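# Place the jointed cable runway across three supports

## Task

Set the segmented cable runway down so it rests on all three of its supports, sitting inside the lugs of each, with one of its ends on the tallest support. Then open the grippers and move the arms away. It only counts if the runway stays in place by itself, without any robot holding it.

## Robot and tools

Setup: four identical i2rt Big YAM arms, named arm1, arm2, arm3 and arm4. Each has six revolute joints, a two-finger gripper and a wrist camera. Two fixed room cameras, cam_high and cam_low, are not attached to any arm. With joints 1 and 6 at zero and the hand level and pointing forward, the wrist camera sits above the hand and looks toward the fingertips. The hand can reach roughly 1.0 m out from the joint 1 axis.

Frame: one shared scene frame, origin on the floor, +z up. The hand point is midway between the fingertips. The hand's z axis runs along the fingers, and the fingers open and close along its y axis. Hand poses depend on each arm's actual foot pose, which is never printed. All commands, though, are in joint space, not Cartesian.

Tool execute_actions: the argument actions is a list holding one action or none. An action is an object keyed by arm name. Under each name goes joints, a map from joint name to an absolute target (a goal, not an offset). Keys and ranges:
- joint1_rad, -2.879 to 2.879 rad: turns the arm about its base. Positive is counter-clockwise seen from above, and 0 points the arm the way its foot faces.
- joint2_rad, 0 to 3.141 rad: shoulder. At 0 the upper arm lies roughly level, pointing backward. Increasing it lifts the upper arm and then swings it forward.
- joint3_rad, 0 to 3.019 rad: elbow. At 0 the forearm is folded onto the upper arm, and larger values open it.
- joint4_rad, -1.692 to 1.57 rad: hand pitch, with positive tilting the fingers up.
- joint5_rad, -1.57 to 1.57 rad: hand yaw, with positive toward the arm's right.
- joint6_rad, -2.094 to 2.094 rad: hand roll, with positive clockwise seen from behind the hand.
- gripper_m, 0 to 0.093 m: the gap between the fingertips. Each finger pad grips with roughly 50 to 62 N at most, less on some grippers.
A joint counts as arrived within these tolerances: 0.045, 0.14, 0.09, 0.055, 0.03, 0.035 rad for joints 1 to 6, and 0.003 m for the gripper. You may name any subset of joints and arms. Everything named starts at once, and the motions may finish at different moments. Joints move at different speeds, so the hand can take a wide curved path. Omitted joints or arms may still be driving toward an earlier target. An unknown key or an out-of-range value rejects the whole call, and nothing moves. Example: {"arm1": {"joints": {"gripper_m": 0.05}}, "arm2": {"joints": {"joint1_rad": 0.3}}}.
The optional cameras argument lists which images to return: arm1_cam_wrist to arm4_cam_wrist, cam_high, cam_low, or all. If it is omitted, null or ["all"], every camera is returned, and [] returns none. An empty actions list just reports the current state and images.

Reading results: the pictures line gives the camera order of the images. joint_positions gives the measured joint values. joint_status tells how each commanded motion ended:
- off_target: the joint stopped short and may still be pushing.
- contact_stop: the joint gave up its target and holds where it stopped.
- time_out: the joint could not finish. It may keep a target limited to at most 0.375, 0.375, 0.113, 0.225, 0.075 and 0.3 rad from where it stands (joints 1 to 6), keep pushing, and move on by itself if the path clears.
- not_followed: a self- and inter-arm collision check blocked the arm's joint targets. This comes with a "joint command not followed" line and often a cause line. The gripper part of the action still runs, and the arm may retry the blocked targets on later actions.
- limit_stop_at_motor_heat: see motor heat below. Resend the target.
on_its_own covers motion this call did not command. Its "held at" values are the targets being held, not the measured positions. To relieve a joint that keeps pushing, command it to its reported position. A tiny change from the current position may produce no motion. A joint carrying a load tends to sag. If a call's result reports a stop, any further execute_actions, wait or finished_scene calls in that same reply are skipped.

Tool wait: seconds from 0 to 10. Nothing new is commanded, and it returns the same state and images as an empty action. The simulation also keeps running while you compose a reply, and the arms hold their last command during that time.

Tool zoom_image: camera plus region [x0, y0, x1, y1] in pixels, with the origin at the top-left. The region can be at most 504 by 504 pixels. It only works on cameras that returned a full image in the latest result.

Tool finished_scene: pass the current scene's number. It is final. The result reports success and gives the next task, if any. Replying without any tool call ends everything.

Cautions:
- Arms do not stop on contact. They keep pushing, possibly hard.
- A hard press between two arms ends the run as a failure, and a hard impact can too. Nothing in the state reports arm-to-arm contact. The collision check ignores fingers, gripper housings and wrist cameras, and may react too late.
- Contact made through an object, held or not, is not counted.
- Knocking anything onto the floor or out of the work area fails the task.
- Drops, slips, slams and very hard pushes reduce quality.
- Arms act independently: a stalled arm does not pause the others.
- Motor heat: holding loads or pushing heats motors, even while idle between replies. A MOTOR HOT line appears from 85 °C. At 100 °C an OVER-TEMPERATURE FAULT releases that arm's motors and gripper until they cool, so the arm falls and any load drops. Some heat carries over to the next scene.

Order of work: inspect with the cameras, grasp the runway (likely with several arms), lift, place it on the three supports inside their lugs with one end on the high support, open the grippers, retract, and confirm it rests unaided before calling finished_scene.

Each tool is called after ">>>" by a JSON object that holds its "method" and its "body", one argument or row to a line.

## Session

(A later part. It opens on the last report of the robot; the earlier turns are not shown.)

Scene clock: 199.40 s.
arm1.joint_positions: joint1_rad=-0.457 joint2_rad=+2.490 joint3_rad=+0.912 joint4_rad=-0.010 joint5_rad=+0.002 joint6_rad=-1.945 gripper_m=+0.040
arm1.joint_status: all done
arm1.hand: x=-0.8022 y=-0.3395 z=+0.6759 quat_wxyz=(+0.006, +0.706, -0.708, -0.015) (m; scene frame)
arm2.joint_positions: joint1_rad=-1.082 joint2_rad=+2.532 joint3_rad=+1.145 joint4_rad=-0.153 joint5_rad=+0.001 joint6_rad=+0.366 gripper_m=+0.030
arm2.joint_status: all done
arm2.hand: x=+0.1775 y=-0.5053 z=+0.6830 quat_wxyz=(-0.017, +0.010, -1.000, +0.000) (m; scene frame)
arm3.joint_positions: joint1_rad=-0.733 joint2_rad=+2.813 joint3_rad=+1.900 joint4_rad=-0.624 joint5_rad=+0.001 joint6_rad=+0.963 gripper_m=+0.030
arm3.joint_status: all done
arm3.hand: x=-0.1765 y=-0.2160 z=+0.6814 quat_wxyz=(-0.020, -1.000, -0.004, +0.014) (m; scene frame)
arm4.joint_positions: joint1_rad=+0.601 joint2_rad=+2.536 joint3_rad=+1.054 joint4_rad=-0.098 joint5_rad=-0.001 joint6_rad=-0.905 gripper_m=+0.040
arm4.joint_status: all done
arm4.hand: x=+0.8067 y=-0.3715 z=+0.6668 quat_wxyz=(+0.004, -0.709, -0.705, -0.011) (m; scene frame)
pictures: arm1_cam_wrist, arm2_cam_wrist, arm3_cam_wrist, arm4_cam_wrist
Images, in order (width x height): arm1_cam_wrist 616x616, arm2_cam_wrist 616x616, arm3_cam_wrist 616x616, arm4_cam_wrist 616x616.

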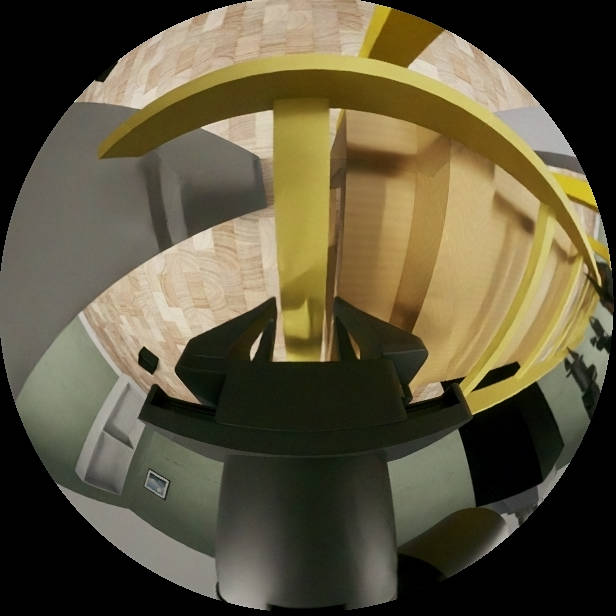

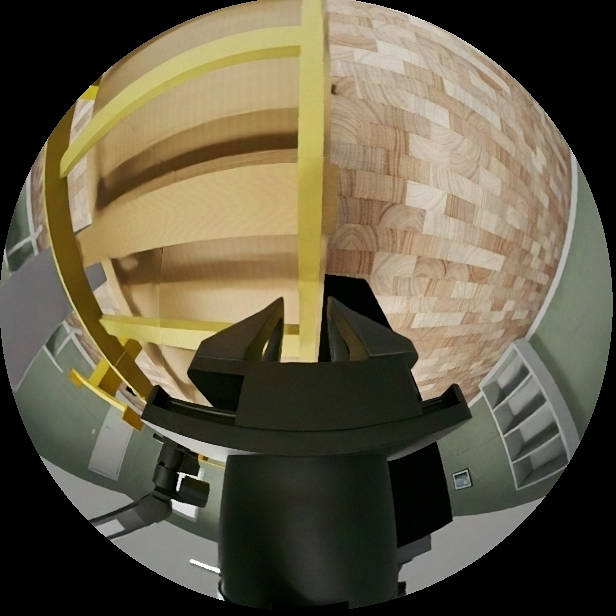

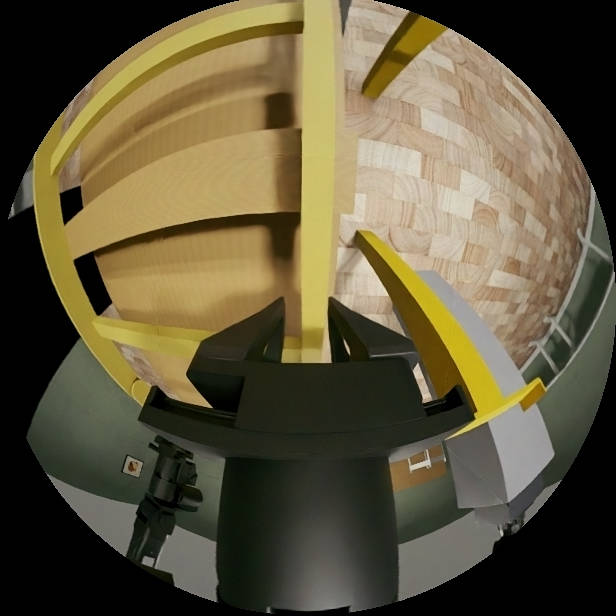

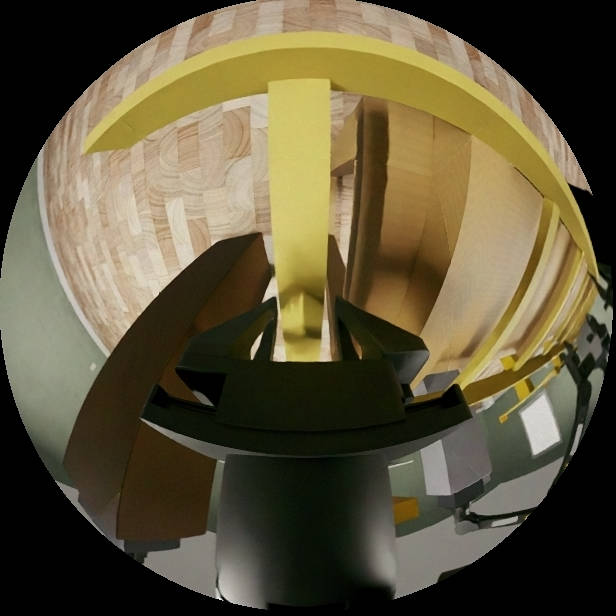

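>>> {"method": "execute_actions", "body": {
  "actions": [
    {"arm2":{"joints":{"joint2_rad":2.582}},"arm3":{"joints":{"joint2_rad":2.872,"joint3_rad":1.96}}}
  ],
  "cameras": ["arm2_cam_wrist","arm3_cam_wrist","cam_low"]
}}

Scene clock: 203.87 s.
arm1.joint_positions: joint1_rad=-0.457 joint2_rad=+2.490 joint3_rad=+0.912 joint4_rad=-0.010 joint5_rad=+0.002 joint6_rad=-1.945 gripper_m=+0.040
arm1.joint_status: not commanded
arm1.hand: x=-0.8022 y=-0.3395 z=+0.6759 quat_wxyz=(+0.006, +0.706, -0.708, -0.015) (m; scene frame)
arm2.joint_positions: joint1_rad=-1.082 joint2_rad=+2.560 joint3_rad=+1.145 joint4_rad=-0.151 joint5_rad=+0.001 joint6_rad=+0.366 gripper_m=+0.030
arm2.joint_status: all done
arm2.hand: x=+0.1661 y=-0.5101 z=+0.6715 quat_wxyz=(-0.005, +0.010, -1.000, +0.005) (m; scene frame)
arm3.joint_positions: joint1_rad=-0.735 joint2_rad=+2.848 joint3_rad=+1.922 joint4_rad=-0.618 joint5_rad=+0.004 joint6_rad=+0.964 gripper_m=+0.030
arm3.joint_status: all done
arm3.hand: x=-0.1763 y=-0.2122 z=+0.6653 quat_wxyz=(-0.017, -1.000, -0.002, +0.013) (m; scene frame)
arm4.joint_positions: joint1_rad=+0.601 joint2_rad=+2.536 joint3_rad=+1.054 joint4_rad=-0.098 joint5_rad=-0.001 joint6_rad=-0.905 gripper_m=+0.040
arm4.joint_status: not commanded
arm4.hand: x=+0.8067 y=-0.3715 z=+0.6668 quat_wxyz=(+0.004, -0.709, -0.705, -0.011) (m; scene frame)
pictures: arm2_cam_wrist, arm3_cam_wrist, cam_low
Images, in order (width x height): arm2_cam_wrist 616x616, arm3_cam_wrist 616x616, cam_low 896x504.

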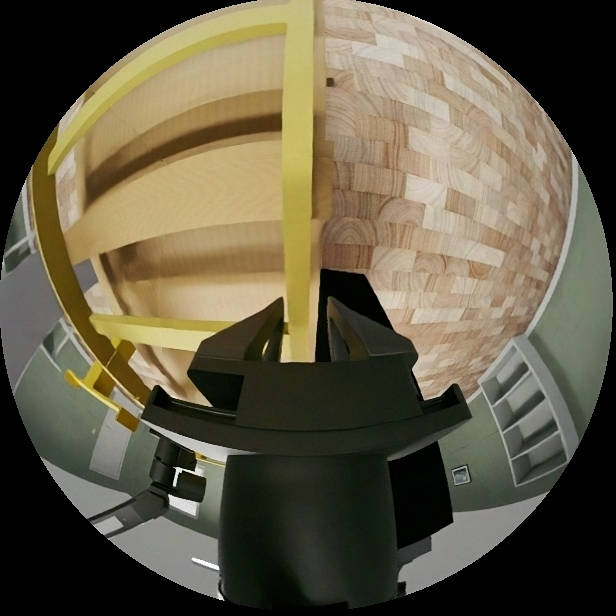

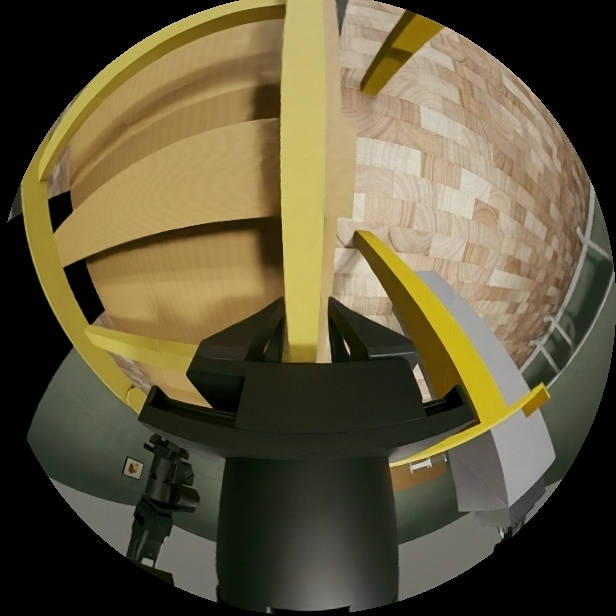

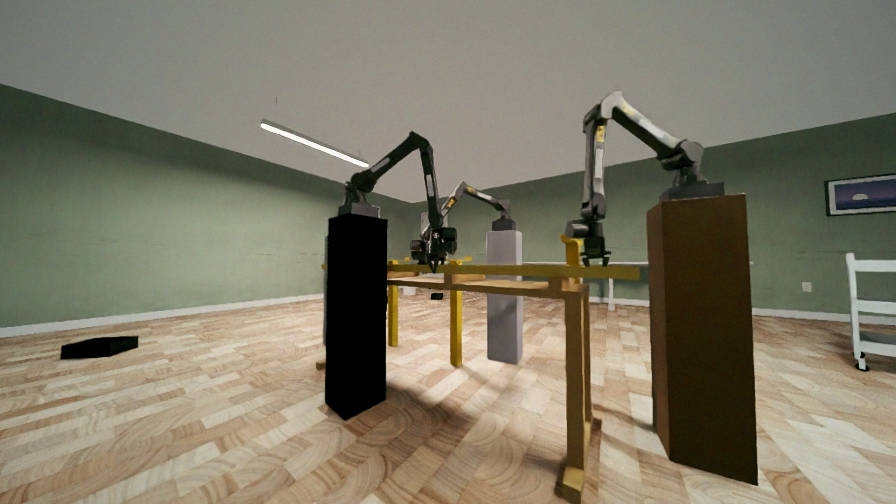

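>>> {"method": "execute_actions", "body": {
  "actions": [
    {"arm1":{"joints":{"gripper_m":0.0,"joint2_rad":2.49}},"arm2":{"joints":{"gripper_m":0.0,"joint2_rad":2.56}},"arm3":{"joints":{"gripper_m":0.0,"joint2_rad":2.848}},"arm4":{"joints":{"gripper_m":0.0,"joint2_rad":2.536}}}
  ],
  "cameras": ["arm1_cam_wrist","arm4_cam_wrist","arm2_cam_wrist","arm3_cam_wrist"]
}}

>>> {"method": "execute_actions", "body": {
  "actions": [
    {"arm1":{"joints":{"joint2_rad":2.295,"joint3_rad":0.802,"joint4_rad":-0.065}},"arm2":{"joints":{"joint2_rad":2.373,"joint3_rad":1.054,"joint4_rad":-0.28}},"arm3":{"joints":{"joint2_rad":2.726,"joint3_rad":1.868,"joint4_rad":-0.72}},"arm4":{"joints":{"joint1_rad":0.592,"joint2_rad":2.271,"joint3_rad":0.939,"joint4_rad":-0.26,"joint5_rad":-0.02}}}
  ],
  "cameras": ["cam_low","cam_high"]
}}

Scene clock: 239.07 s.
arm1.joint_positions: joint1_rad=-0.457 joint2_rad=+2.490 joint3_rad=+0.910 joint4_rad=-0.008 joint5_rad=+0.003 joint6_rad=-1.946 gripper_m=+0.025
arm1.joint_status: gripper_m off_target (ended at +0.025, target +0.000); the others done
arm1.hand: x=-0.8029 y=-0.3395 z=+0.6759 quat_wxyz=(+0.006, +0.707, -0.707, -0.014) (m; scene frame)
arm2.joint_positions: joint1_rad=-1.076 joint2_rad=+2.560 joint3_rad=+1.146 joint4_rad=-0.148 joint5_rad=-0.003 joint6_rad=+0.375 gripper_m=+0.008
arm2.joint_status: gripper_m off_target (ended at +0.009, target +0.000); the others done
arm2.hand: x=+0.1663 y=-0.5064 z=+0.6715 quat_wxyz=(-0.007, +0.009, -1.000, +0.002) (m; scene frame)
arm3.joint_positions: joint1_rad=-0.735 joint2_rad=+2.848 joint3_rad=+1.923 joint4_rad=-0.617 joint5_rad=+0.003 joint6_rad=+0.968 gripper_m=+0.008
arm3.joint_status: gripper_m off_target (ended at +0.008, target +0.000); the others done
arm3.hand: x=-0.1765 y=-0.2128 z=+0.6655 quat_wxyz=(-0.018, -1.000, +0.000, +0.013) (m; scene frame)
arm4.joint_positions: joint1_rad=+0.602 joint2_rad=+2.536 joint3_rad=+1.051 joint4_rad=-0.096 joint5_rad=-0.006 joint6_rad=-0.907 gripper_m=+0.025
arm4.joint_status: gripper_m off_target (ended at +0.025, target +0.000); the others done
arm4.hand: x=+0.8087 y=-0.3716 z=+0.6667 quat_wxyz=(+0.001, -0.709, -0.706, -0.011) (m; scene frame)
pictures: arm1_cam_wrist, arm2_cam_wrist, arm3_cam_wrist, arm4_cam_wrist
Images, in order (width x height): arm1_cam_wrist 616x616, arm2_cam_wrist 616x616, arm3_cam_wrist 616x616, arm4_cam_wrist 616x616.

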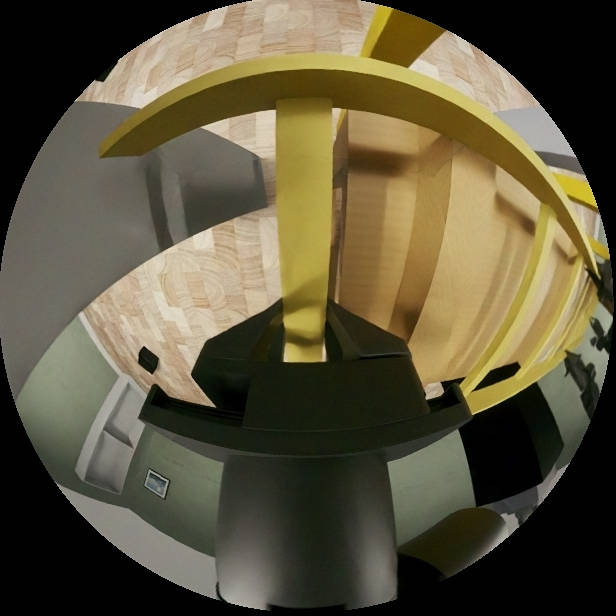

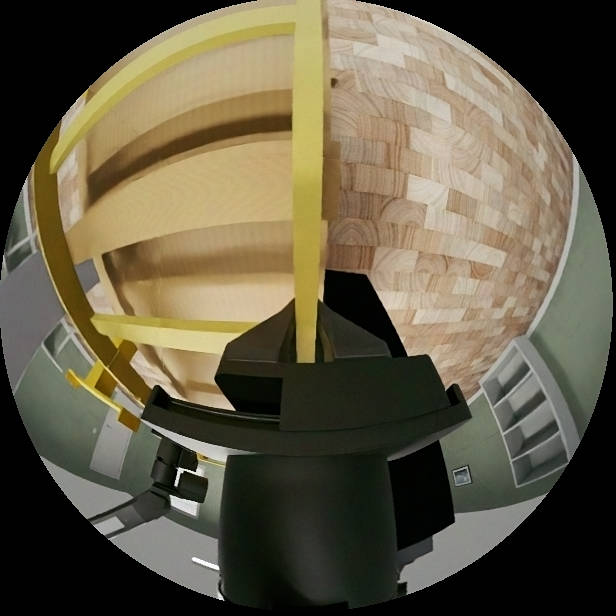

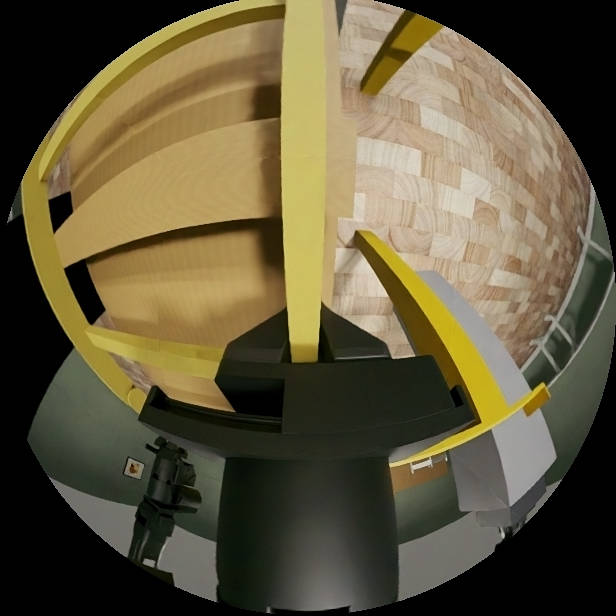

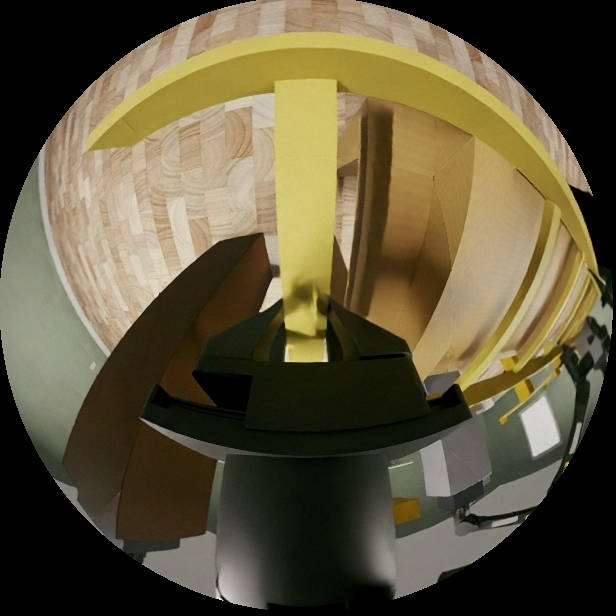

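Scene clock: 241.10 s.
arm1.joint_positions: joint1_rad=-0.450 joint2_rad=+2.355 joint3_rad=+0.824 joint4_rad=-0.048 joint5_rad=-0.004 joint6_rad=-1.939 gripper_m=+0.025
arm1.joint_status: all done
arm1.hand: x=-0.8065 y=-0.3346 z=+0.7206 quat_wxyz=(+0.001, +0.706, -0.708, -0.012) (m; scene frame)
arm2.joint_positions: joint1_rad=-1.067 joint2_rad=+2.437 joint3_rad=+1.083 joint4_rad=-0.224 joint5_rad=+0.010 joint6_rad=+0.386 gripper_m=+0.008
arm2.joint_status: joint4_rad time_out (moved -0.076 of -0.132); the others done
arm2.on_its_own: joint4_rad reads -0.224 and still pushes toward -0.280 since a time_out
arm2.hand: x=+0.1628 y=-0.5056 z=+0.7178 quat_wxyz=(-0.001, +0.007, -1.000, +0.012) (m; scene frame)
arm3.joint_positions: joint1_rad=-0.736 joint2_rad=+2.784 joint3_rad=+1.886 joint4_rad=-0.664 joint5_rad=+0.012 joint6_rad=+0.971 gripper_m=+0.008
arm3.joint_status: joint4_rad time_out (moved -0.046 of -0.103); the others done
arm3.on_its_own: joint4_rad reads -0.664 and still pushes toward -0.720 since a time_out
arm3.hand: x=-0.1781 y=-0.2106 z=+0.6957 quat_wxyz=(-0.007, -1.000, +0.002, +0.011) (m; scene frame)
arm4.joint_positions: joint1_rad=+0.590 joint2_rad=+2.309 joint3_rad=+0.953 joint4_rad=-0.234 joint5_rad=-0.023 joint6_rad=-0.920 gripper_m=+0.025
arm4.joint_status: all done
arm4.hand: x=+0.8054 y=-0.3727 z=+0.7491 quat_wxyz=(-0.008, -0.708, -0.706, -0.013) (m; scene frame)
pictures: cam_high, cam_low
Images, in order (width x height): cam_high 896x504, cam_low 896x504.

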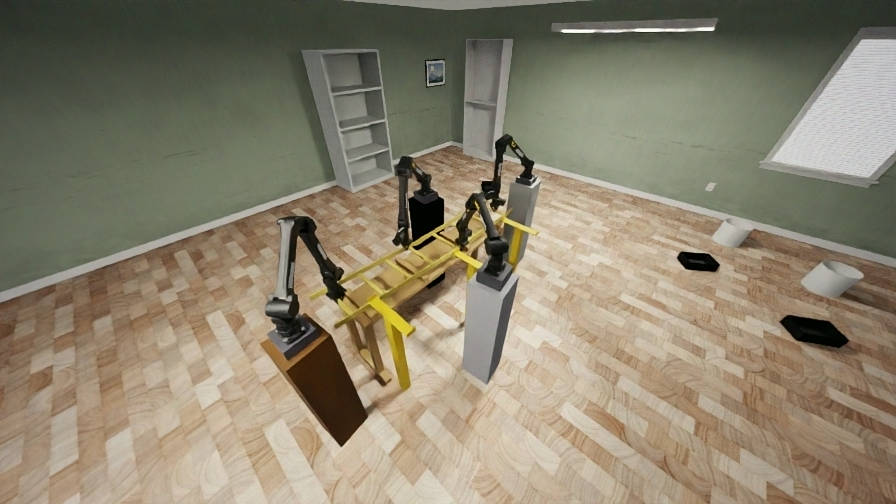

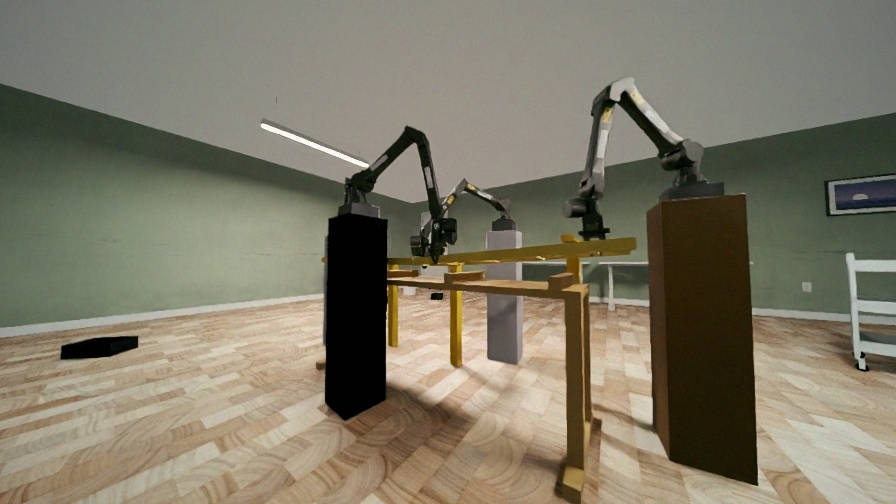

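>>> {"method": "execute_actions", "body": {
  "actions": [
    {"arm1":{"joints":{"joint2_rad":2.04,"joint3_rad":0.735,"joint4_rad":-0.203}},"arm2":{"joints":{"joint2_rad":2.125,"joint3_rad":0.98,"joint4_rad":-0.388}},"arm3":{"joints":{"joint2_rad":2.52,"joint3_rad":1.80,"joint4_rad":-0.78}},"arm4":{"joints":{"joint1_rad":0.581,"joint2_rad":1.98,"joint3_rad":0.90,"joint4_rad":-0.512,"joint5_rad":-0.047}}}
  ],
  "cameras": ["cam_low","arm3_cam_wrist","arm2_cam_wrist"]
}}

Scene clock: 245.77 s.
arm1.joint_positions: joint1_rad=-0.451 joint2_rad=+2.102 joint3_rad=+0.732 joint4_rad=-0.197 joint5_rad=+0.000 joint6_rad=-1.938 gripper_m=+0.025
arm1.joint_status: all done
arm1.hand: x=-0.8071 y=-0.3356 z=+0.8002 quat_wxyz=(+0.001, +0.706, -0.709, -0.005) (m; scene frame)
arm2.joint_positions: joint1_rad=-1.071 joint2_rad=+2.190 joint3_rad=+0.984 joint4_rad=-0.355 joint5_rad=+0.015 joint6_rad=+0.386 gripper_m=+0.008
arm2.joint_status: all done
arm2.hand: x=+0.1638 y=-0.5067 z=+0.8093 quat_wxyz=(-0.010, +0.005, -1.000, +0.011) (m; scene frame)
arm3.joint_positions: joint1_rad=-0.737 joint2_rad=+2.605 joint3_rad=+1.788 joint4_rad=-0.756 joint5_rad=+0.008 joint6_rad=+0.972 gripper_m=+0.008
arm3.joint_status: all done
arm3.hand: x=-0.1783 y=-0.2116 z=+0.7824 quat_wxyz=(-0.004, -1.000, +0.002, +0.006) (m; scene frame)
arm4.joint_positions: joint1_rad=+0.581 joint2_rad=+2.021 joint3_rad=+0.903 joint4_rad=-0.487 joint5_rad=-0.042 joint6_rad=-0.926 gripper_m=+0.025
arm4.joint_status: all done
arm4.hand: x=+0.8033 y=-0.3752 z=+0.8556 quat_wxyz=(-0.018, -0.709, -0.704, -0.020) (m; scene frame)
pictures: arm2_cam_wrist, arm3_cam_wrist, cam_low
Images, in order (width x height): arm2_cam_wrist 616x616, arm3_cam_wrist 616x616, cam_low 896x504.

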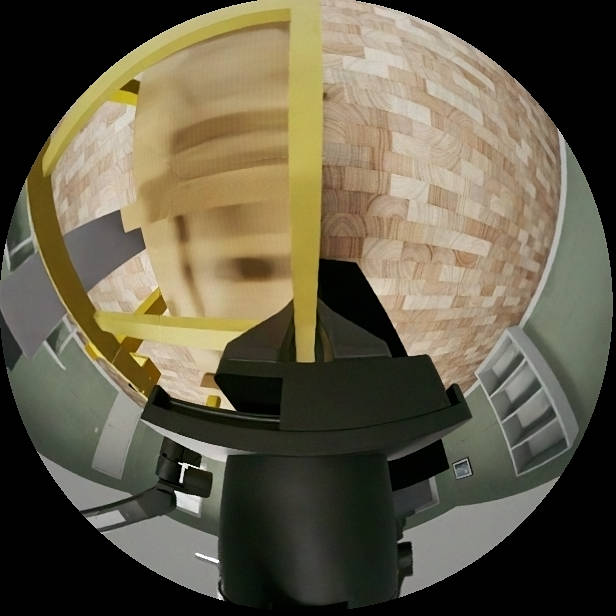

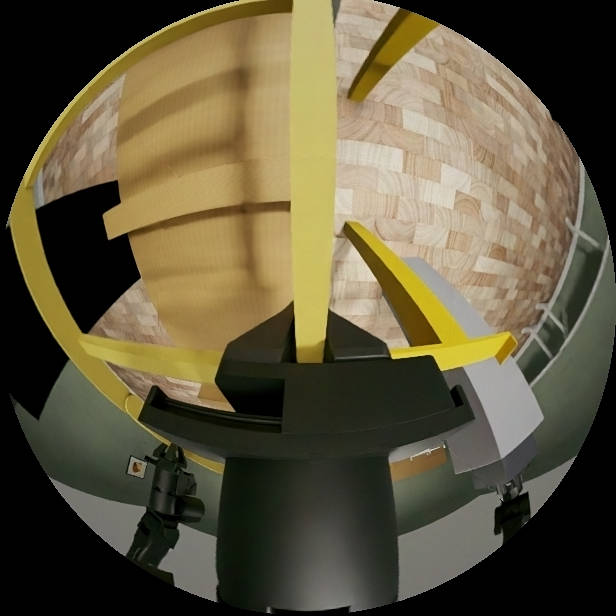

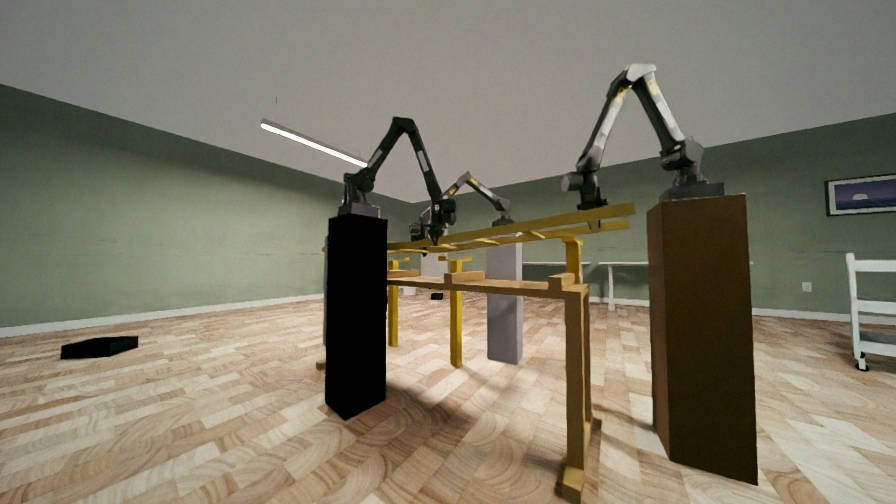

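>>> {"method": "zoom_image", "body": {
  "camera": "cam_low",
  "region": [385, 190, 645, 300]
}}

Region (385, 190, 645, 300) of cam_low's 896x504 image, scaled by 1.938, with more detail than that image has; it fills the top 213 rows of this view, and the rest is white.

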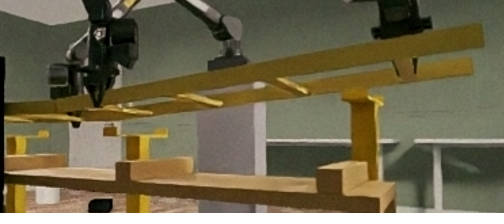

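>>> {"method": "execute_actions", "body": {
  "actions": [
    {"arm2":{"joints":{"joint2_rad":2.10,"joint4_rad":-0.40}},"arm3":{"joints":{"joint2_rad":2.49,"joint4_rad":-0.80}},"arm4":{"joints":{"joint2_rad":1.885,"joint4_rad":-0.605}}}
  ],
  "cameras": ["cam_low"]
}}

>>> {"method": "zoom_image", "body": {
  "camera": "cam_low",
  "region": [385, 190, 645, 300]
}}

Scene clock: 252.60 s.
arm1.joint_positions: joint1_rad=-0.451 joint2_rad=+2.102 joint3_rad=+0.732 joint4_rad=-0.197 joint5_rad=-0.004 joint6_rad=-1.938 gripper_m=+0.025
arm1.joint_status: not commanded
arm1.hand: x=-0.8066 y=-0.3351 z=+0.8002 quat_wxyz=(-0.001, +0.706, -0.709, -0.006) (m; scene frame)
arm2.joint_positions: joint1_rad=-1.071 joint2_rad=+2.187 joint3_rad=+0.985 joint4_rad=-0.355 joint5_rad=+0.012 joint6_rad=+0.386 gripper_m=+0.008
arm2.joint_status: all done
arm2.hand: x=+0.1650 y=-0.5055 z=+0.8107 quat_wxyz=(-0.011, +0.005, -1.000, +0.009) (m; scene frame)
arm3.joint_positions: joint1_rad=-0.736 joint2_rad=+2.605 joint3_rad=+1.788 joint4_rad=-0.761 joint5_rad=+0.008 joint6_rad=+0.972 gripper_m=+0.008
arm3.joint_status: all done
arm3.hand: x=-0.1775 y=-0.2108 z=+0.7824 quat_wxyz=(-0.002, -1.000, +0.002, +0.005) (m; scene frame)
arm4.joint_positions: joint1_rad=+0.575 joint2_rad=+1.950 joint3_rad=+0.903 joint4_rad=-0.563 joint5_rad=-0.041 joint6_rad=-0.930 gripper_m=+0.025
arm4.joint_status: all done
arm4.hand: x=+0.8016 y=-0.3739 z=+0.8838 quat_wxyz=(-0.018, -0.710, -0.704, -0.022) (m; scene frame)
pictures: cam_low
Images, in order (width x height): cam_low 896x504.

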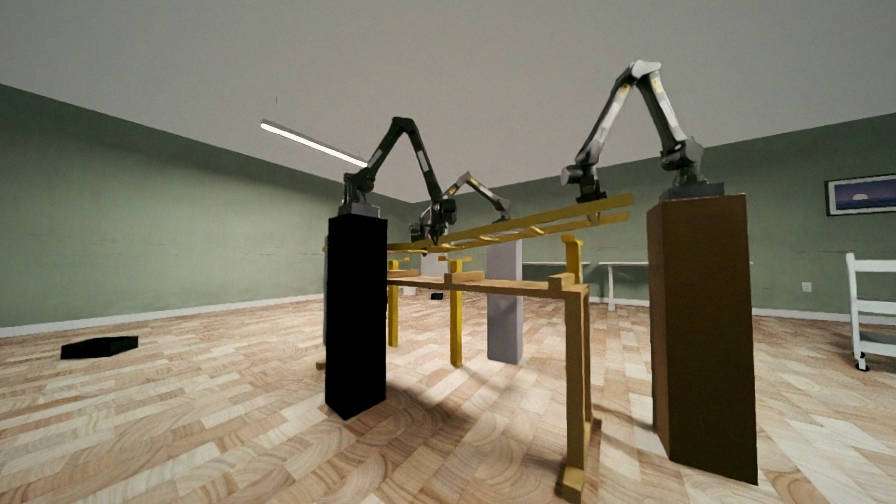

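Region (385, 190, 645, 300) of cam_low's 896x504 image, scaled by 1.938, with more detail than that image has; it fills the top 213 rows of this view, and the rest is white.

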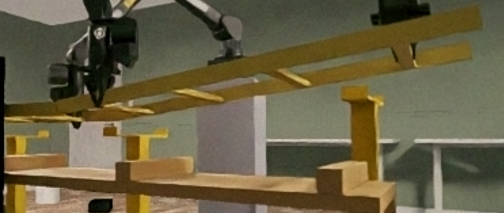

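>>> {"method": "execute_actions", "body": {
  "actions": [
    {"arm1":{"joints":{"joint1_rad":-0.275,"joint2_rad":2.03,"joint3_rad":0.69,"joint4_rad":-0.165,"joint6_rad":-1.765}},"arm2":{"joints":{"joint1_rad":-0.95,"joint2_rad":2.16,"joint3_rad":1.095,"joint4_rad":-0.44,"joint6_rad":0.498}},"arm3":{"joints":{"joint1_rad":-0.80,"joint2_rad":2.40,"joint3_rad":1.60,"joint4_rad":-0.68,"joint6_rad":0.90}},"arm4":{"joints":{"joint1_rad":0.437,"joint2_rad":1.845,"joint3_rad":0.812,"joint4_rad":-0.56,"joint5_rad":-0.038,"joint6_rad":-1.05}}}
  ],
  "cameras": []
}}

Scene clock: 257.17 s.
arm1.joint_positions: joint1_rad=-0.265 joint2_rad=+2.099 joint3_rad=+0.690 joint4_rad=-0.163 joint5_rad=-0.008 joint6_rad=-1.759 gripper_m=+0.025
arm1.joint_status: all done
arm1.hand: x=-0.8053 y=-0.2690 z=+0.7988 quat_wxyz=(-0.002, +0.708, -0.706, -0.009) (m; scene frame)
arm2.joint_positions: joint1_rad=-0.941 joint2_rad=+2.216 joint3_rad=+1.076 joint4_rad=-0.407 joint5_rad=+0.005 joint6_rad=+0.512 gripper_m=+0.008
arm2.joint_status: all done
arm2.hand: x=+0.1669 y=-0.4373 z=+0.8111 quat_wxyz=(-0.014, +0.008, -1.000, +0.002) (m; scene frame)
arm3.joint_positions: joint1_rad=-0.799 joint2_rad=+2.518 joint3_rad=+1.581 joint4_rad=-0.667 joint5_rad=+0.014 joint6_rad=+0.905 gripper_m=+0.008
arm3.joint_status: all done
arm3.hand: x=-0.1768 y=-0.1436 z=+0.7833 quat_wxyz=(+0.010, -1.000, +0.000, -0.001) (m; scene frame)
arm4.joint_positions: joint1_rad=+0.426 joint2_rad=+1.905 joint3_rad=+0.808 joint4_rad=-0.542 joint5_rad=-0.032 joint6_rad=-1.079 gripper_m=+0.025
arm4.joint_status: all done
arm4.hand: x=+0.8025 y=-0.3037 z=+0.8848 quat_wxyz=(-0.021, -0.710, -0.703, -0.034) (m; scene frame)
pictures: none
No camera images: the call's "cameras" was empty. Leave "cameras" out to get every camera's image.

>>> {"method": "execute_actions", "body": {
  "actions": [
    {"arm1":{"joints":{"joint1_rad":-0.097,"joint2_rad":2.02,"joint3_rad":0.676,"joint4_rad":-0.151,"joint6_rad":-1.585}},"arm2":{"joints":{"joint1_rad":-0.85,"joint2_rad":2.185,"joint3_rad":1.195,"joint4_rad":-0.505,"joint6_rad":0.60}},"arm3":{"joints":{"joint1_rad":-0.862,"joint2_rad":2.32,"joint3_rad":1.425,"joint4_rad":-0.575,"joint6_rad":0.838}},"arm4":{"joints":{"joint1_rad":0.288,"joint2_rad":1.815,"joint3_rad":0.743,"joint4_rad":-0.527,"joint5_rad":-0.027,"joint6_rad":-1.205}}}
  ],
  "cameras": []
}}

>>> {"method": "execute_actions", "body": {
  "actions": [
    {"arm1":{"joints":{"joint1_rad":0.088,"joint2_rad":2.02,"joint3_rad":0.695,"joint4_rad":-0.162,"joint6_rad":-1.40}},"arm2":{"joints":{"joint1_rad":-0.757,"joint2_rad":2.225,"joint3_rad":1.32,"joint4_rad":-0.585,"joint6_rad":0.695}},"arm3":{"joints":{"joint1_rad":-0.94,"joint2_rad":2.265,"joint3_rad":1.275,"joint4_rad":-0.48,"joint6_rad":0.76}},"arm4":{"joints":{"joint1_rad":0.12,"joint2_rad":1.797,"joint3_rad":0.703,"joint4_rad":-0.507,"joint5_rad":-0.013,"joint6_rad":-1.38}}}
  ],
  "cameras": ["cam_low","cam_high"]
}}

Scene clock: 262.07 s.
arm1.joint_positions: joint1_rad=-0.088 joint2_rad=+2.088 joint3_rad=+0.673 joint4_rad=-0.152 joint5_rad=-0.011 joint6_rad=-1.583 gripper_m=+0.025
arm1.joint_status: all done
arm1.hand: x=-0.8042 y=-0.2099 z=+0.8014 quat_wxyz=(-0.004, +0.708, -0.706, -0.009) (m; scene frame)
arm2.joint_positions: joint1_rad=-0.844 joint2_rad=+2.241 joint3_rad=+1.170 joint4_rad=-0.472 joint5_rad=+0.004 joint6_rad=+0.609 gripper_m=+0.008
arm2.joint_status: all done
arm2.hand: x=+0.1677 y=-0.3806 z=+0.8156 quat_wxyz=(-0.015, +0.008, -1.000, -0.001) (m; scene frame)
arm3.joint_positions: joint1_rad=-0.862 joint2_rad=+2.443 joint3_rad=+1.406 joint4_rad=-0.563 joint5_rad=+0.011 joint6_rad=+0.843 gripper_m=+0.008
arm3.joint_status: all done
arm3.hand: x=-0.1752 y=-0.0868 z=+0.7870 quat_wxyz=(+0.007, -1.000, +0.000, -0.002) (m; scene frame)
arm4.joint_positions: joint1_rad=+0.287 joint2_rad=+1.868 joint3_rad=+0.737 joint4_rad=-0.513 joint5_rad=-0.022 joint6_rad=-1.219 gripper_m=+0.025
arm4.joint_status: all done
arm4.hand: x=+0.8045 y=-0.2470 z=+0.8867 quat_wxyz=(-0.021, -0.709, -0.704, -0.035) (m; scene frame)
pictures: none
No camera images: the call's "cameras" was empty. Leave "cameras" out to get every camera's image.

Scene clock: 263.03 s.
arm1.joint_positions: joint1_rad=+0.098 joint2_rad=+2.085 joint3_rad=+0.680 joint4_rad=-0.157 joint5_rad=-0.012 joint6_rad=-1.396 gripper_m=+0.025
arm1.joint_status: all done
arm1.hand: x=-0.8054 y=-0.1481 z=+0.8034 quat_wxyz=(-0.006, +0.708, -0.706, -0.009) (m; scene frame)
arm2.joint_positions: joint1_rad=-0.753 joint2_rad=+2.281 joint3_rad=+1.287 joint4_rad=-0.547 joint5_rad=+0.005 joint6_rad=+0.702 gripper_m=+0.008
arm2.joint_status: all done
arm2.hand: x=+0.1662 y=-0.3217 z=+0.8179 quat_wxyz=(-0.016, +0.007, -1.000, -0.002) (m; scene frame)
arm3.joint_positions: joint1_rad=-0.941 joint2_rad=+2.388 joint3_rad=+1.258 joint4_rad=-0.469 joint5_rad=+0.012 joint6_rad=+0.763 gripper_m=+0.008
arm3.joint_status: all done
arm3.hand: x=-0.1754 y=-0.0275 z=+0.7876 quat_wxyz=(+0.007, -1.000, +0.000, -0.002) (m; scene frame)
arm4.joint_positions: joint1_rad=+0.120 joint2_rad=+1.848 joint3_rad=+0.695 joint4_rad=-0.495 joint5_rad=-0.010 joint6_rad=-1.386 gripper_m=+0.025
arm4.joint_status: all done
arm4.hand: x=+0.8039 y=-0.1872 z=+0.8878 quat_wxyz=(-0.021, -0.709, -0.704, -0.035) (m; scene frame)
pictures: cam_high, cam_low
Images, in order (width x height): cam_high 896x504, cam_low 896x504.

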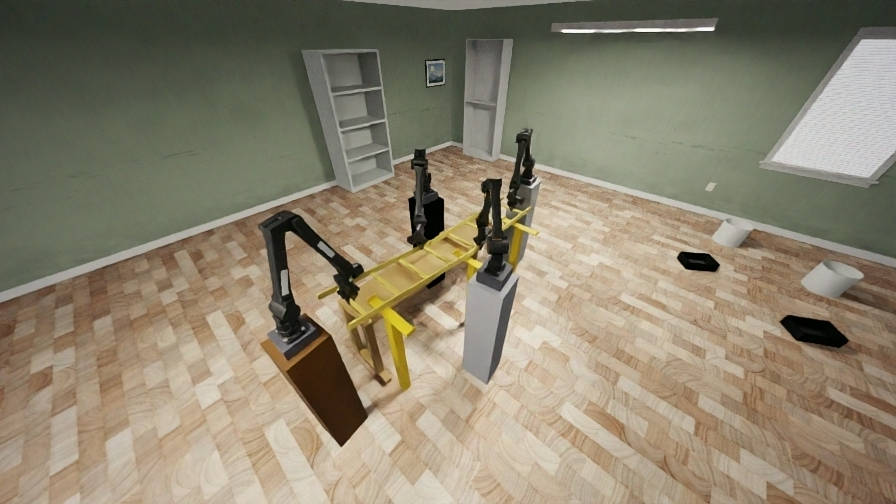

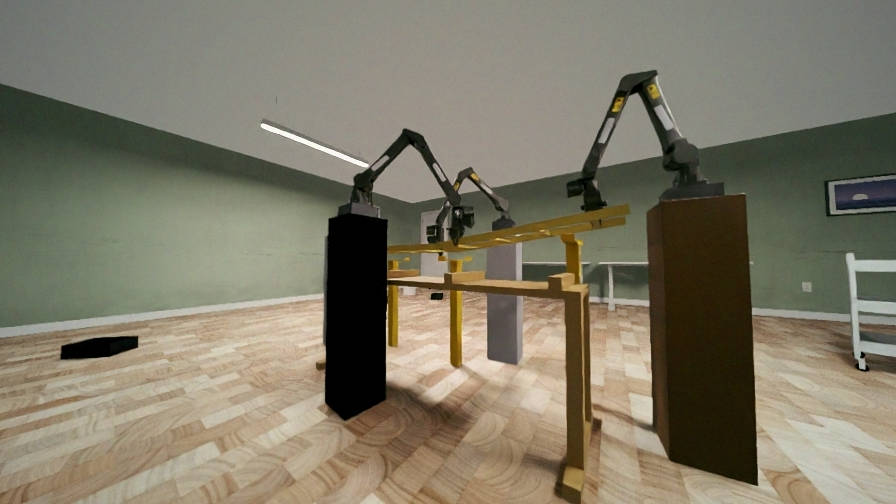

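>>> {"method": "execute_actions", "body": {
  "actions": [
    {"arm1":{"joints":{"joint1_rad":0.258,"joint2_rad":2.03,"joint3_rad":0.745,"joint4_rad":-0.198,"joint6_rad":-1.23}},"arm2":{"joints":{"joint1_rad":-0.68,"joint2_rad":2.28,"joint3_rad":1.462,"joint4_rad":-0.675,"joint6_rad":0.773}},"arm3":{"joints":{"joint1_rad":-1.028,"joint2_rad":2.225,"joint3_rad":1.145,"joint4_rad":-0.395,"joint6_rad":0.672}},"arm4":{"joints":{"joint1_rad":-0.055,"joint2_rad":1.795,"joint3_rad":0.69,"joint4_rad":-0.50,"joint5_rad":0.0,"joint6_rad":-1.56}}}
  ],
  "cameras": []
}}

>>> {"method": "execute_actions", "body": {
  "actions": [
    {"arm1":{"joints":{"joint1_rad":0.413,"joint2_rad":2.05,"joint3_rad":0.815,"joint4_rad":-0.25,"joint6_rad":-1.075}},"arm2":{"joints":{"joint1_rad":-0.61,"joint2_rad":2.35,"joint3_rad":1.635,"joint4_rad":-0.775,"joint6_rad":0.844}},"arm3":{"joints":{"joint1_rad":-1.133,"joint2_rad":2.20,"joint3_rad":1.035,"joint4_rad":-0.318,"joint6_rad":0.567}},"arm4":{"joints":{"joint1_rad":-0.232,"joint2_rad":1.805,"joint3_rad":0.72,"joint4_rad":-0.51,"joint5_rad":0.016,"joint6_rad":-1.745}}}
  ],
  "cameras": ["cam_low","cam_high"]
}}

Scene clock: 269.57 s.
arm1.joint_positions: joint1_rad=+0.269 joint2_rad=+2.085 joint3_rad=+0.718 joint4_rad=-0.194 joint5_rad=-0.010 joint6_rad=-1.225 gripper_m=+0.025
arm1.joint_status: all done
arm1.hand: x=-0.8069 y=-0.0888 z=+0.8065 quat_wxyz=(-0.005, +0.708, -0.706, -0.009) (m; scene frame)
arm2.joint_positions: joint1_rad=-0.677 joint2_rad=+2.335 joint3_rad=+1.425 joint4_rad=-0.631 joint5_rad=+0.004 joint6_rad=+0.777 gripper_m=+0.008
arm2.joint_status: all done
arm2.hand: x=+0.1658 y=-0.2645 z=+0.8193 quat_wxyz=(-0.014, +0.007, -1.000, -0.003) (m; scene frame)
arm3.joint_positions: joint1_rad=-1.032 joint2_rad=+2.343 joint3_rad=+1.132 joint4_rad=-0.385 joint5_rad=+0.008 joint6_rad=+0.674 gripper_m=+0.008
arm3.joint_status: all done
arm3.hand: x=-0.1752 y=+0.0299 z=+0.7886 quat_wxyz=(+0.004, -1.000, +0.001, -0.004) (m; scene frame)
arm4.joint_positions: joint1_rad=-0.053 joint2_rad=+1.844 joint3_rad=+0.679 joint4_rad=-0.487 joint5_rad=+0.003 joint6_rad=-1.559 gripper_m=+0.025
arm4.joint_status: all done
arm4.hand: x=+0.8048 y=-0.1290 z=+0.8878 quat_wxyz=(-0.023, -0.709, -0.704, -0.036) (m; scene frame)
pictures: none
No camera images: the call's "cameras" was empty. Leave "cameras" out to get every camera's image.

Scene clock: 270.53 s.
arm1.joint_positions: joint1_rad=+0.425 joint2_rad=+2.095 joint3_rad=+0.782 joint4_rad=-0.246 joint5_rad=-0.011 joint6_rad=-1.068 gripper_m=+0.025
arm1.joint_status: all done
arm1.hand: x=-0.8088 y=-0.0282 z=+0.8093 quat_wxyz=(-0.006, +0.708, -0.706, -0.010) (m; scene frame)
arm2.joint_positions: joint1_rad=-0.609 joint2_rad=+2.406 joint3_rad=+1.590 joint4_rad=-0.728 joint5_rad=+0.004 joint6_rad=+0.846 gripper_m=+0.008
arm2.joint_status: all done
arm2.hand: x=+0.1647 y=-0.2060 z=+0.8198 quat_wxyz=(-0.013, +0.007, -1.000, -0.003) (m; scene frame)
arm3.joint_positions: joint1_rad=-1.139 joint2_rad=+2.312 joint3_rad=+1.024 joint4_rad=-0.307 joint5_rad=+0.008 joint6_rad=+0.567 gripper_m=+0.008
arm3.joint_status: all done
arm3.hand: x=-0.1749 y=+0.0888 z=+0.7884 quat_wxyz=(+0.002, -1.000, +0.001, -0.004) (m; scene frame)
arm4.joint_positions: joint1_rad=-0.229 joint2_rad=+1.846 joint3_rad=+0.692 joint4_rad=-0.493 joint5_rad=+0.017 joint6_rad=-1.736 gripper_m=+0.025
arm4.joint_status: all done
arm4.hand: x=+0.8047 y=-0.0695 z=+0.8897 quat_wxyz=(-0.021, -0.709, -0.704, -0.035) (m; scene frame)
pictures: cam_high, cam_low
Images, in order (width x height): cam_high 896x504, cam_low 896x504.

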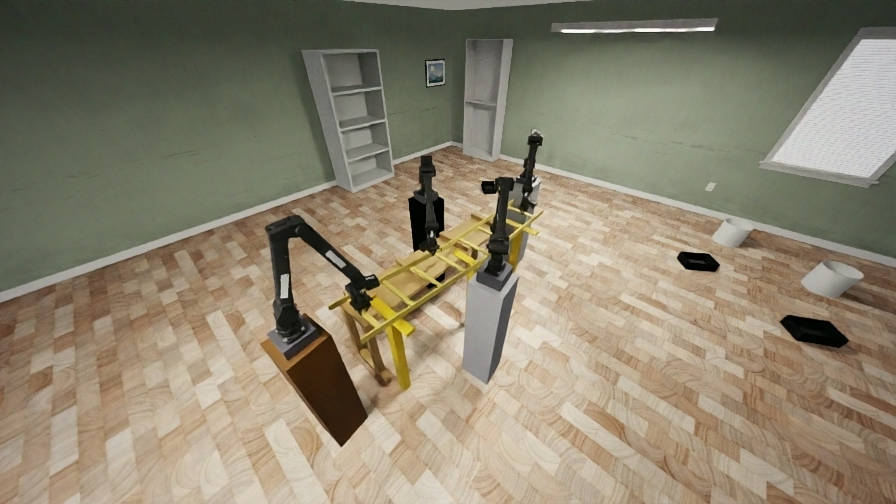

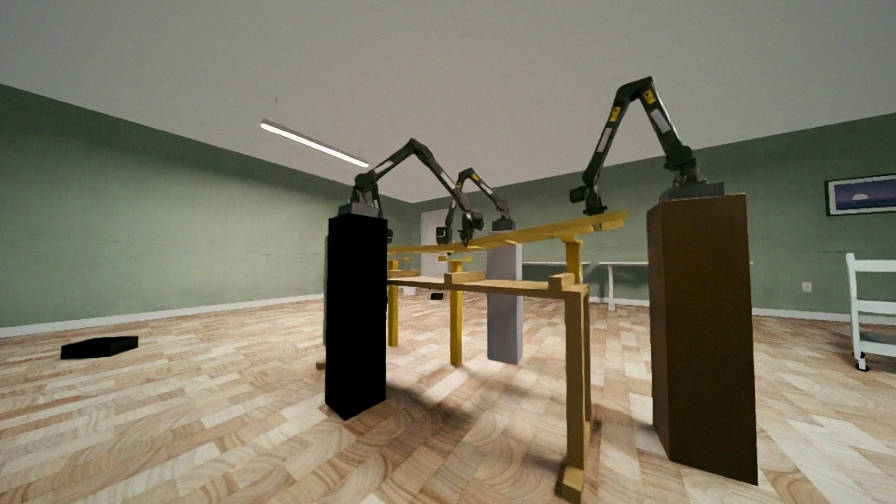

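>>> {"method": "execute_actions", "body": {
  "actions": [
    {"arm1":{"joints":{"joint1_rad":0.54,"joint2_rad":2.09,"joint3_rad":0.92,"joint4_rad":-0.318,"joint6_rad":-0.945}},"arm2":{"joints":{"joint1_rad":-0.548,"joint2_rad":2.445,"joint3_rad":1.85,"joint4_rad":-0.895,"joint6_rad":0.906}},"arm3":{"joints":{"joint1_rad":-1.256,"joint2_rad":2.165,"joint3_rad":0.945,"joint4_rad":-0.26,"joint6_rad":0.445}},"arm4":{"joints":{"joint1_rad":-0.398,"joint2_rad":1.83,"joint3_rad":0.775,"joint4_rad":-0.54,"joint5_rad":0.03,"joint6_rad":-1.92}}}
  ]
}}

Scene clock: 274.43 s.
arm1.joint_positions: joint1_rad=+0.557 joint2_rad=+2.136 joint3_rad=+0.884 joint4_rad=-0.313 joint5_rad=-0.010 joint6_rad=-0.939 gripper_m=+0.025
arm1.joint_status: all done
arm1.hand: x=-0.8091 y=+0.0322 z=+0.8059 quat_wxyz=(-0.002, +0.709, -0.705, -0.011) (m; scene frame)
arm2.joint_positions: joint1_rad=-0.553 joint2_rad=+2.499 joint3_rad=+1.795 joint4_rad=-0.841 joint5_rad=+0.000 joint6_rad=+0.903 gripper_m=+0.009
arm2.joint_status: all done
arm2.hand: x=+0.1658 y=-0.1467 z=+0.8190 quat_wxyz=(-0.011, +0.006, -1.000, -0.005) (m; scene frame)
arm3.joint_positions: joint1_rad=-1.263 joint2_rad=+2.280 joint3_rad=+0.934 joint4_rad=-0.252 joint5_rad=+0.007 joint6_rad=+0.442 gripper_m=+0.008
arm3.joint_status: all done
arm3.hand: x=-0.1730 y=+0.1482 z=+0.7916 quat_wxyz=(+0.002, -1.000, +0.001, -0.007) (m; scene frame)
arm4.joint_positions: joint1_rad=-0.398 joint2_rad=+1.873 joint3_rad=+0.735 joint4_rad=-0.519 joint5_rad=+0.031 joint6_rad=-1.905 gripper_m=+0.025
arm4.joint_status: all done
arm4.hand: x=+0.8079 y=-0.0099 z=+0.8888 quat_wxyz=(-0.027, -0.708, -0.704, -0.038) (m; scene frame)
pictures: arm1_cam_wrist, arm2_cam_wrist, arm3_cam_wrist, arm4_cam_wrist, cam_high, cam_low
Images, in order (width x height): arm1_cam_wrist 616x616, arm2_cam_wrist 616x616, arm3_cam_wrist 616x616, arm4_cam_wrist 616x616, cam_high 896x504, cam_low 896x504.

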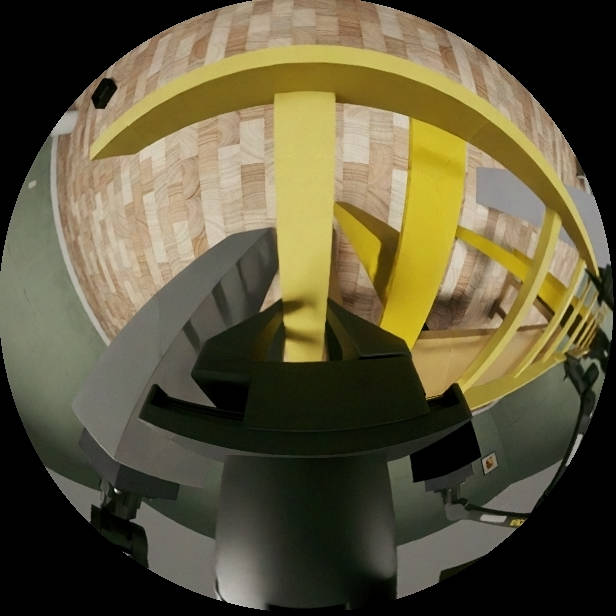

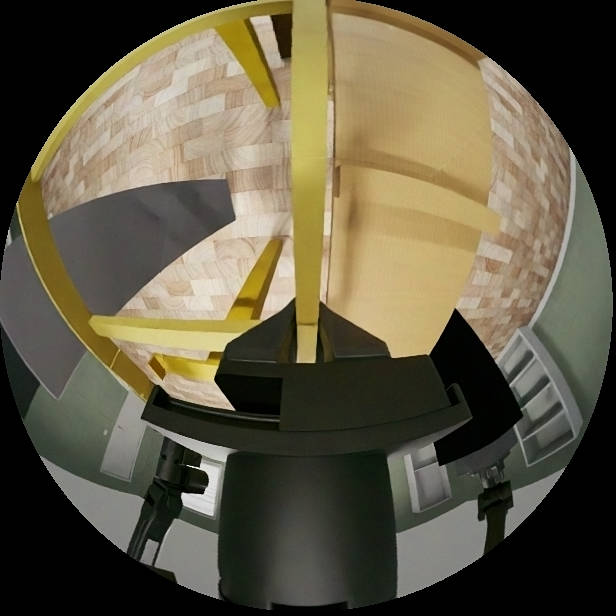

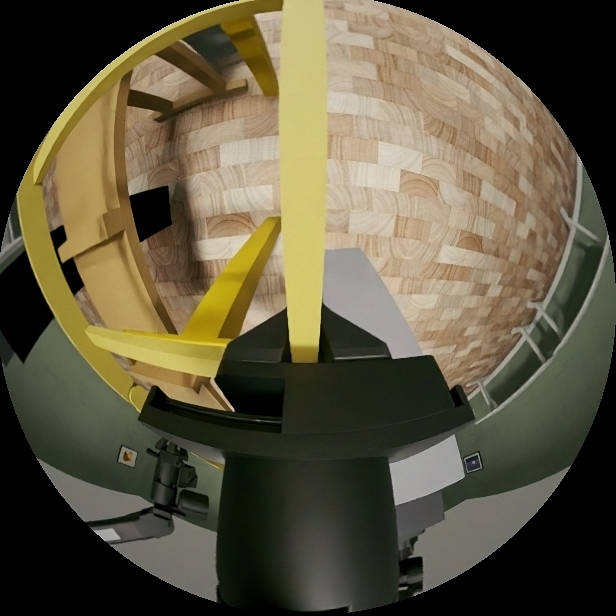

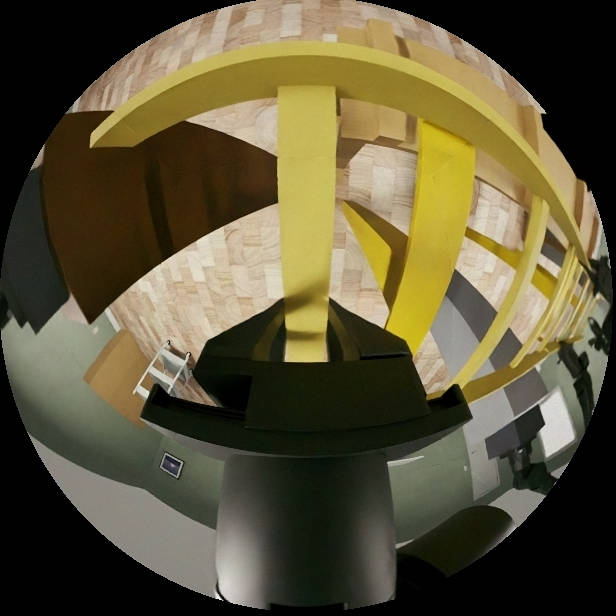

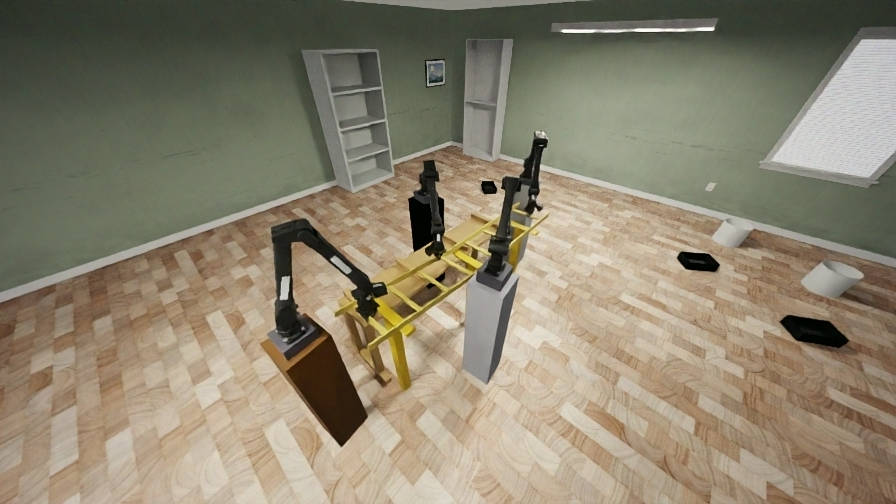

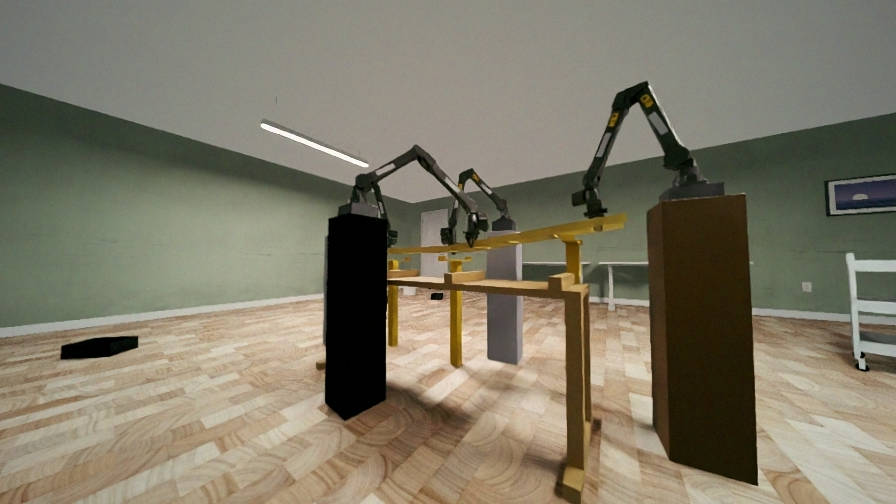

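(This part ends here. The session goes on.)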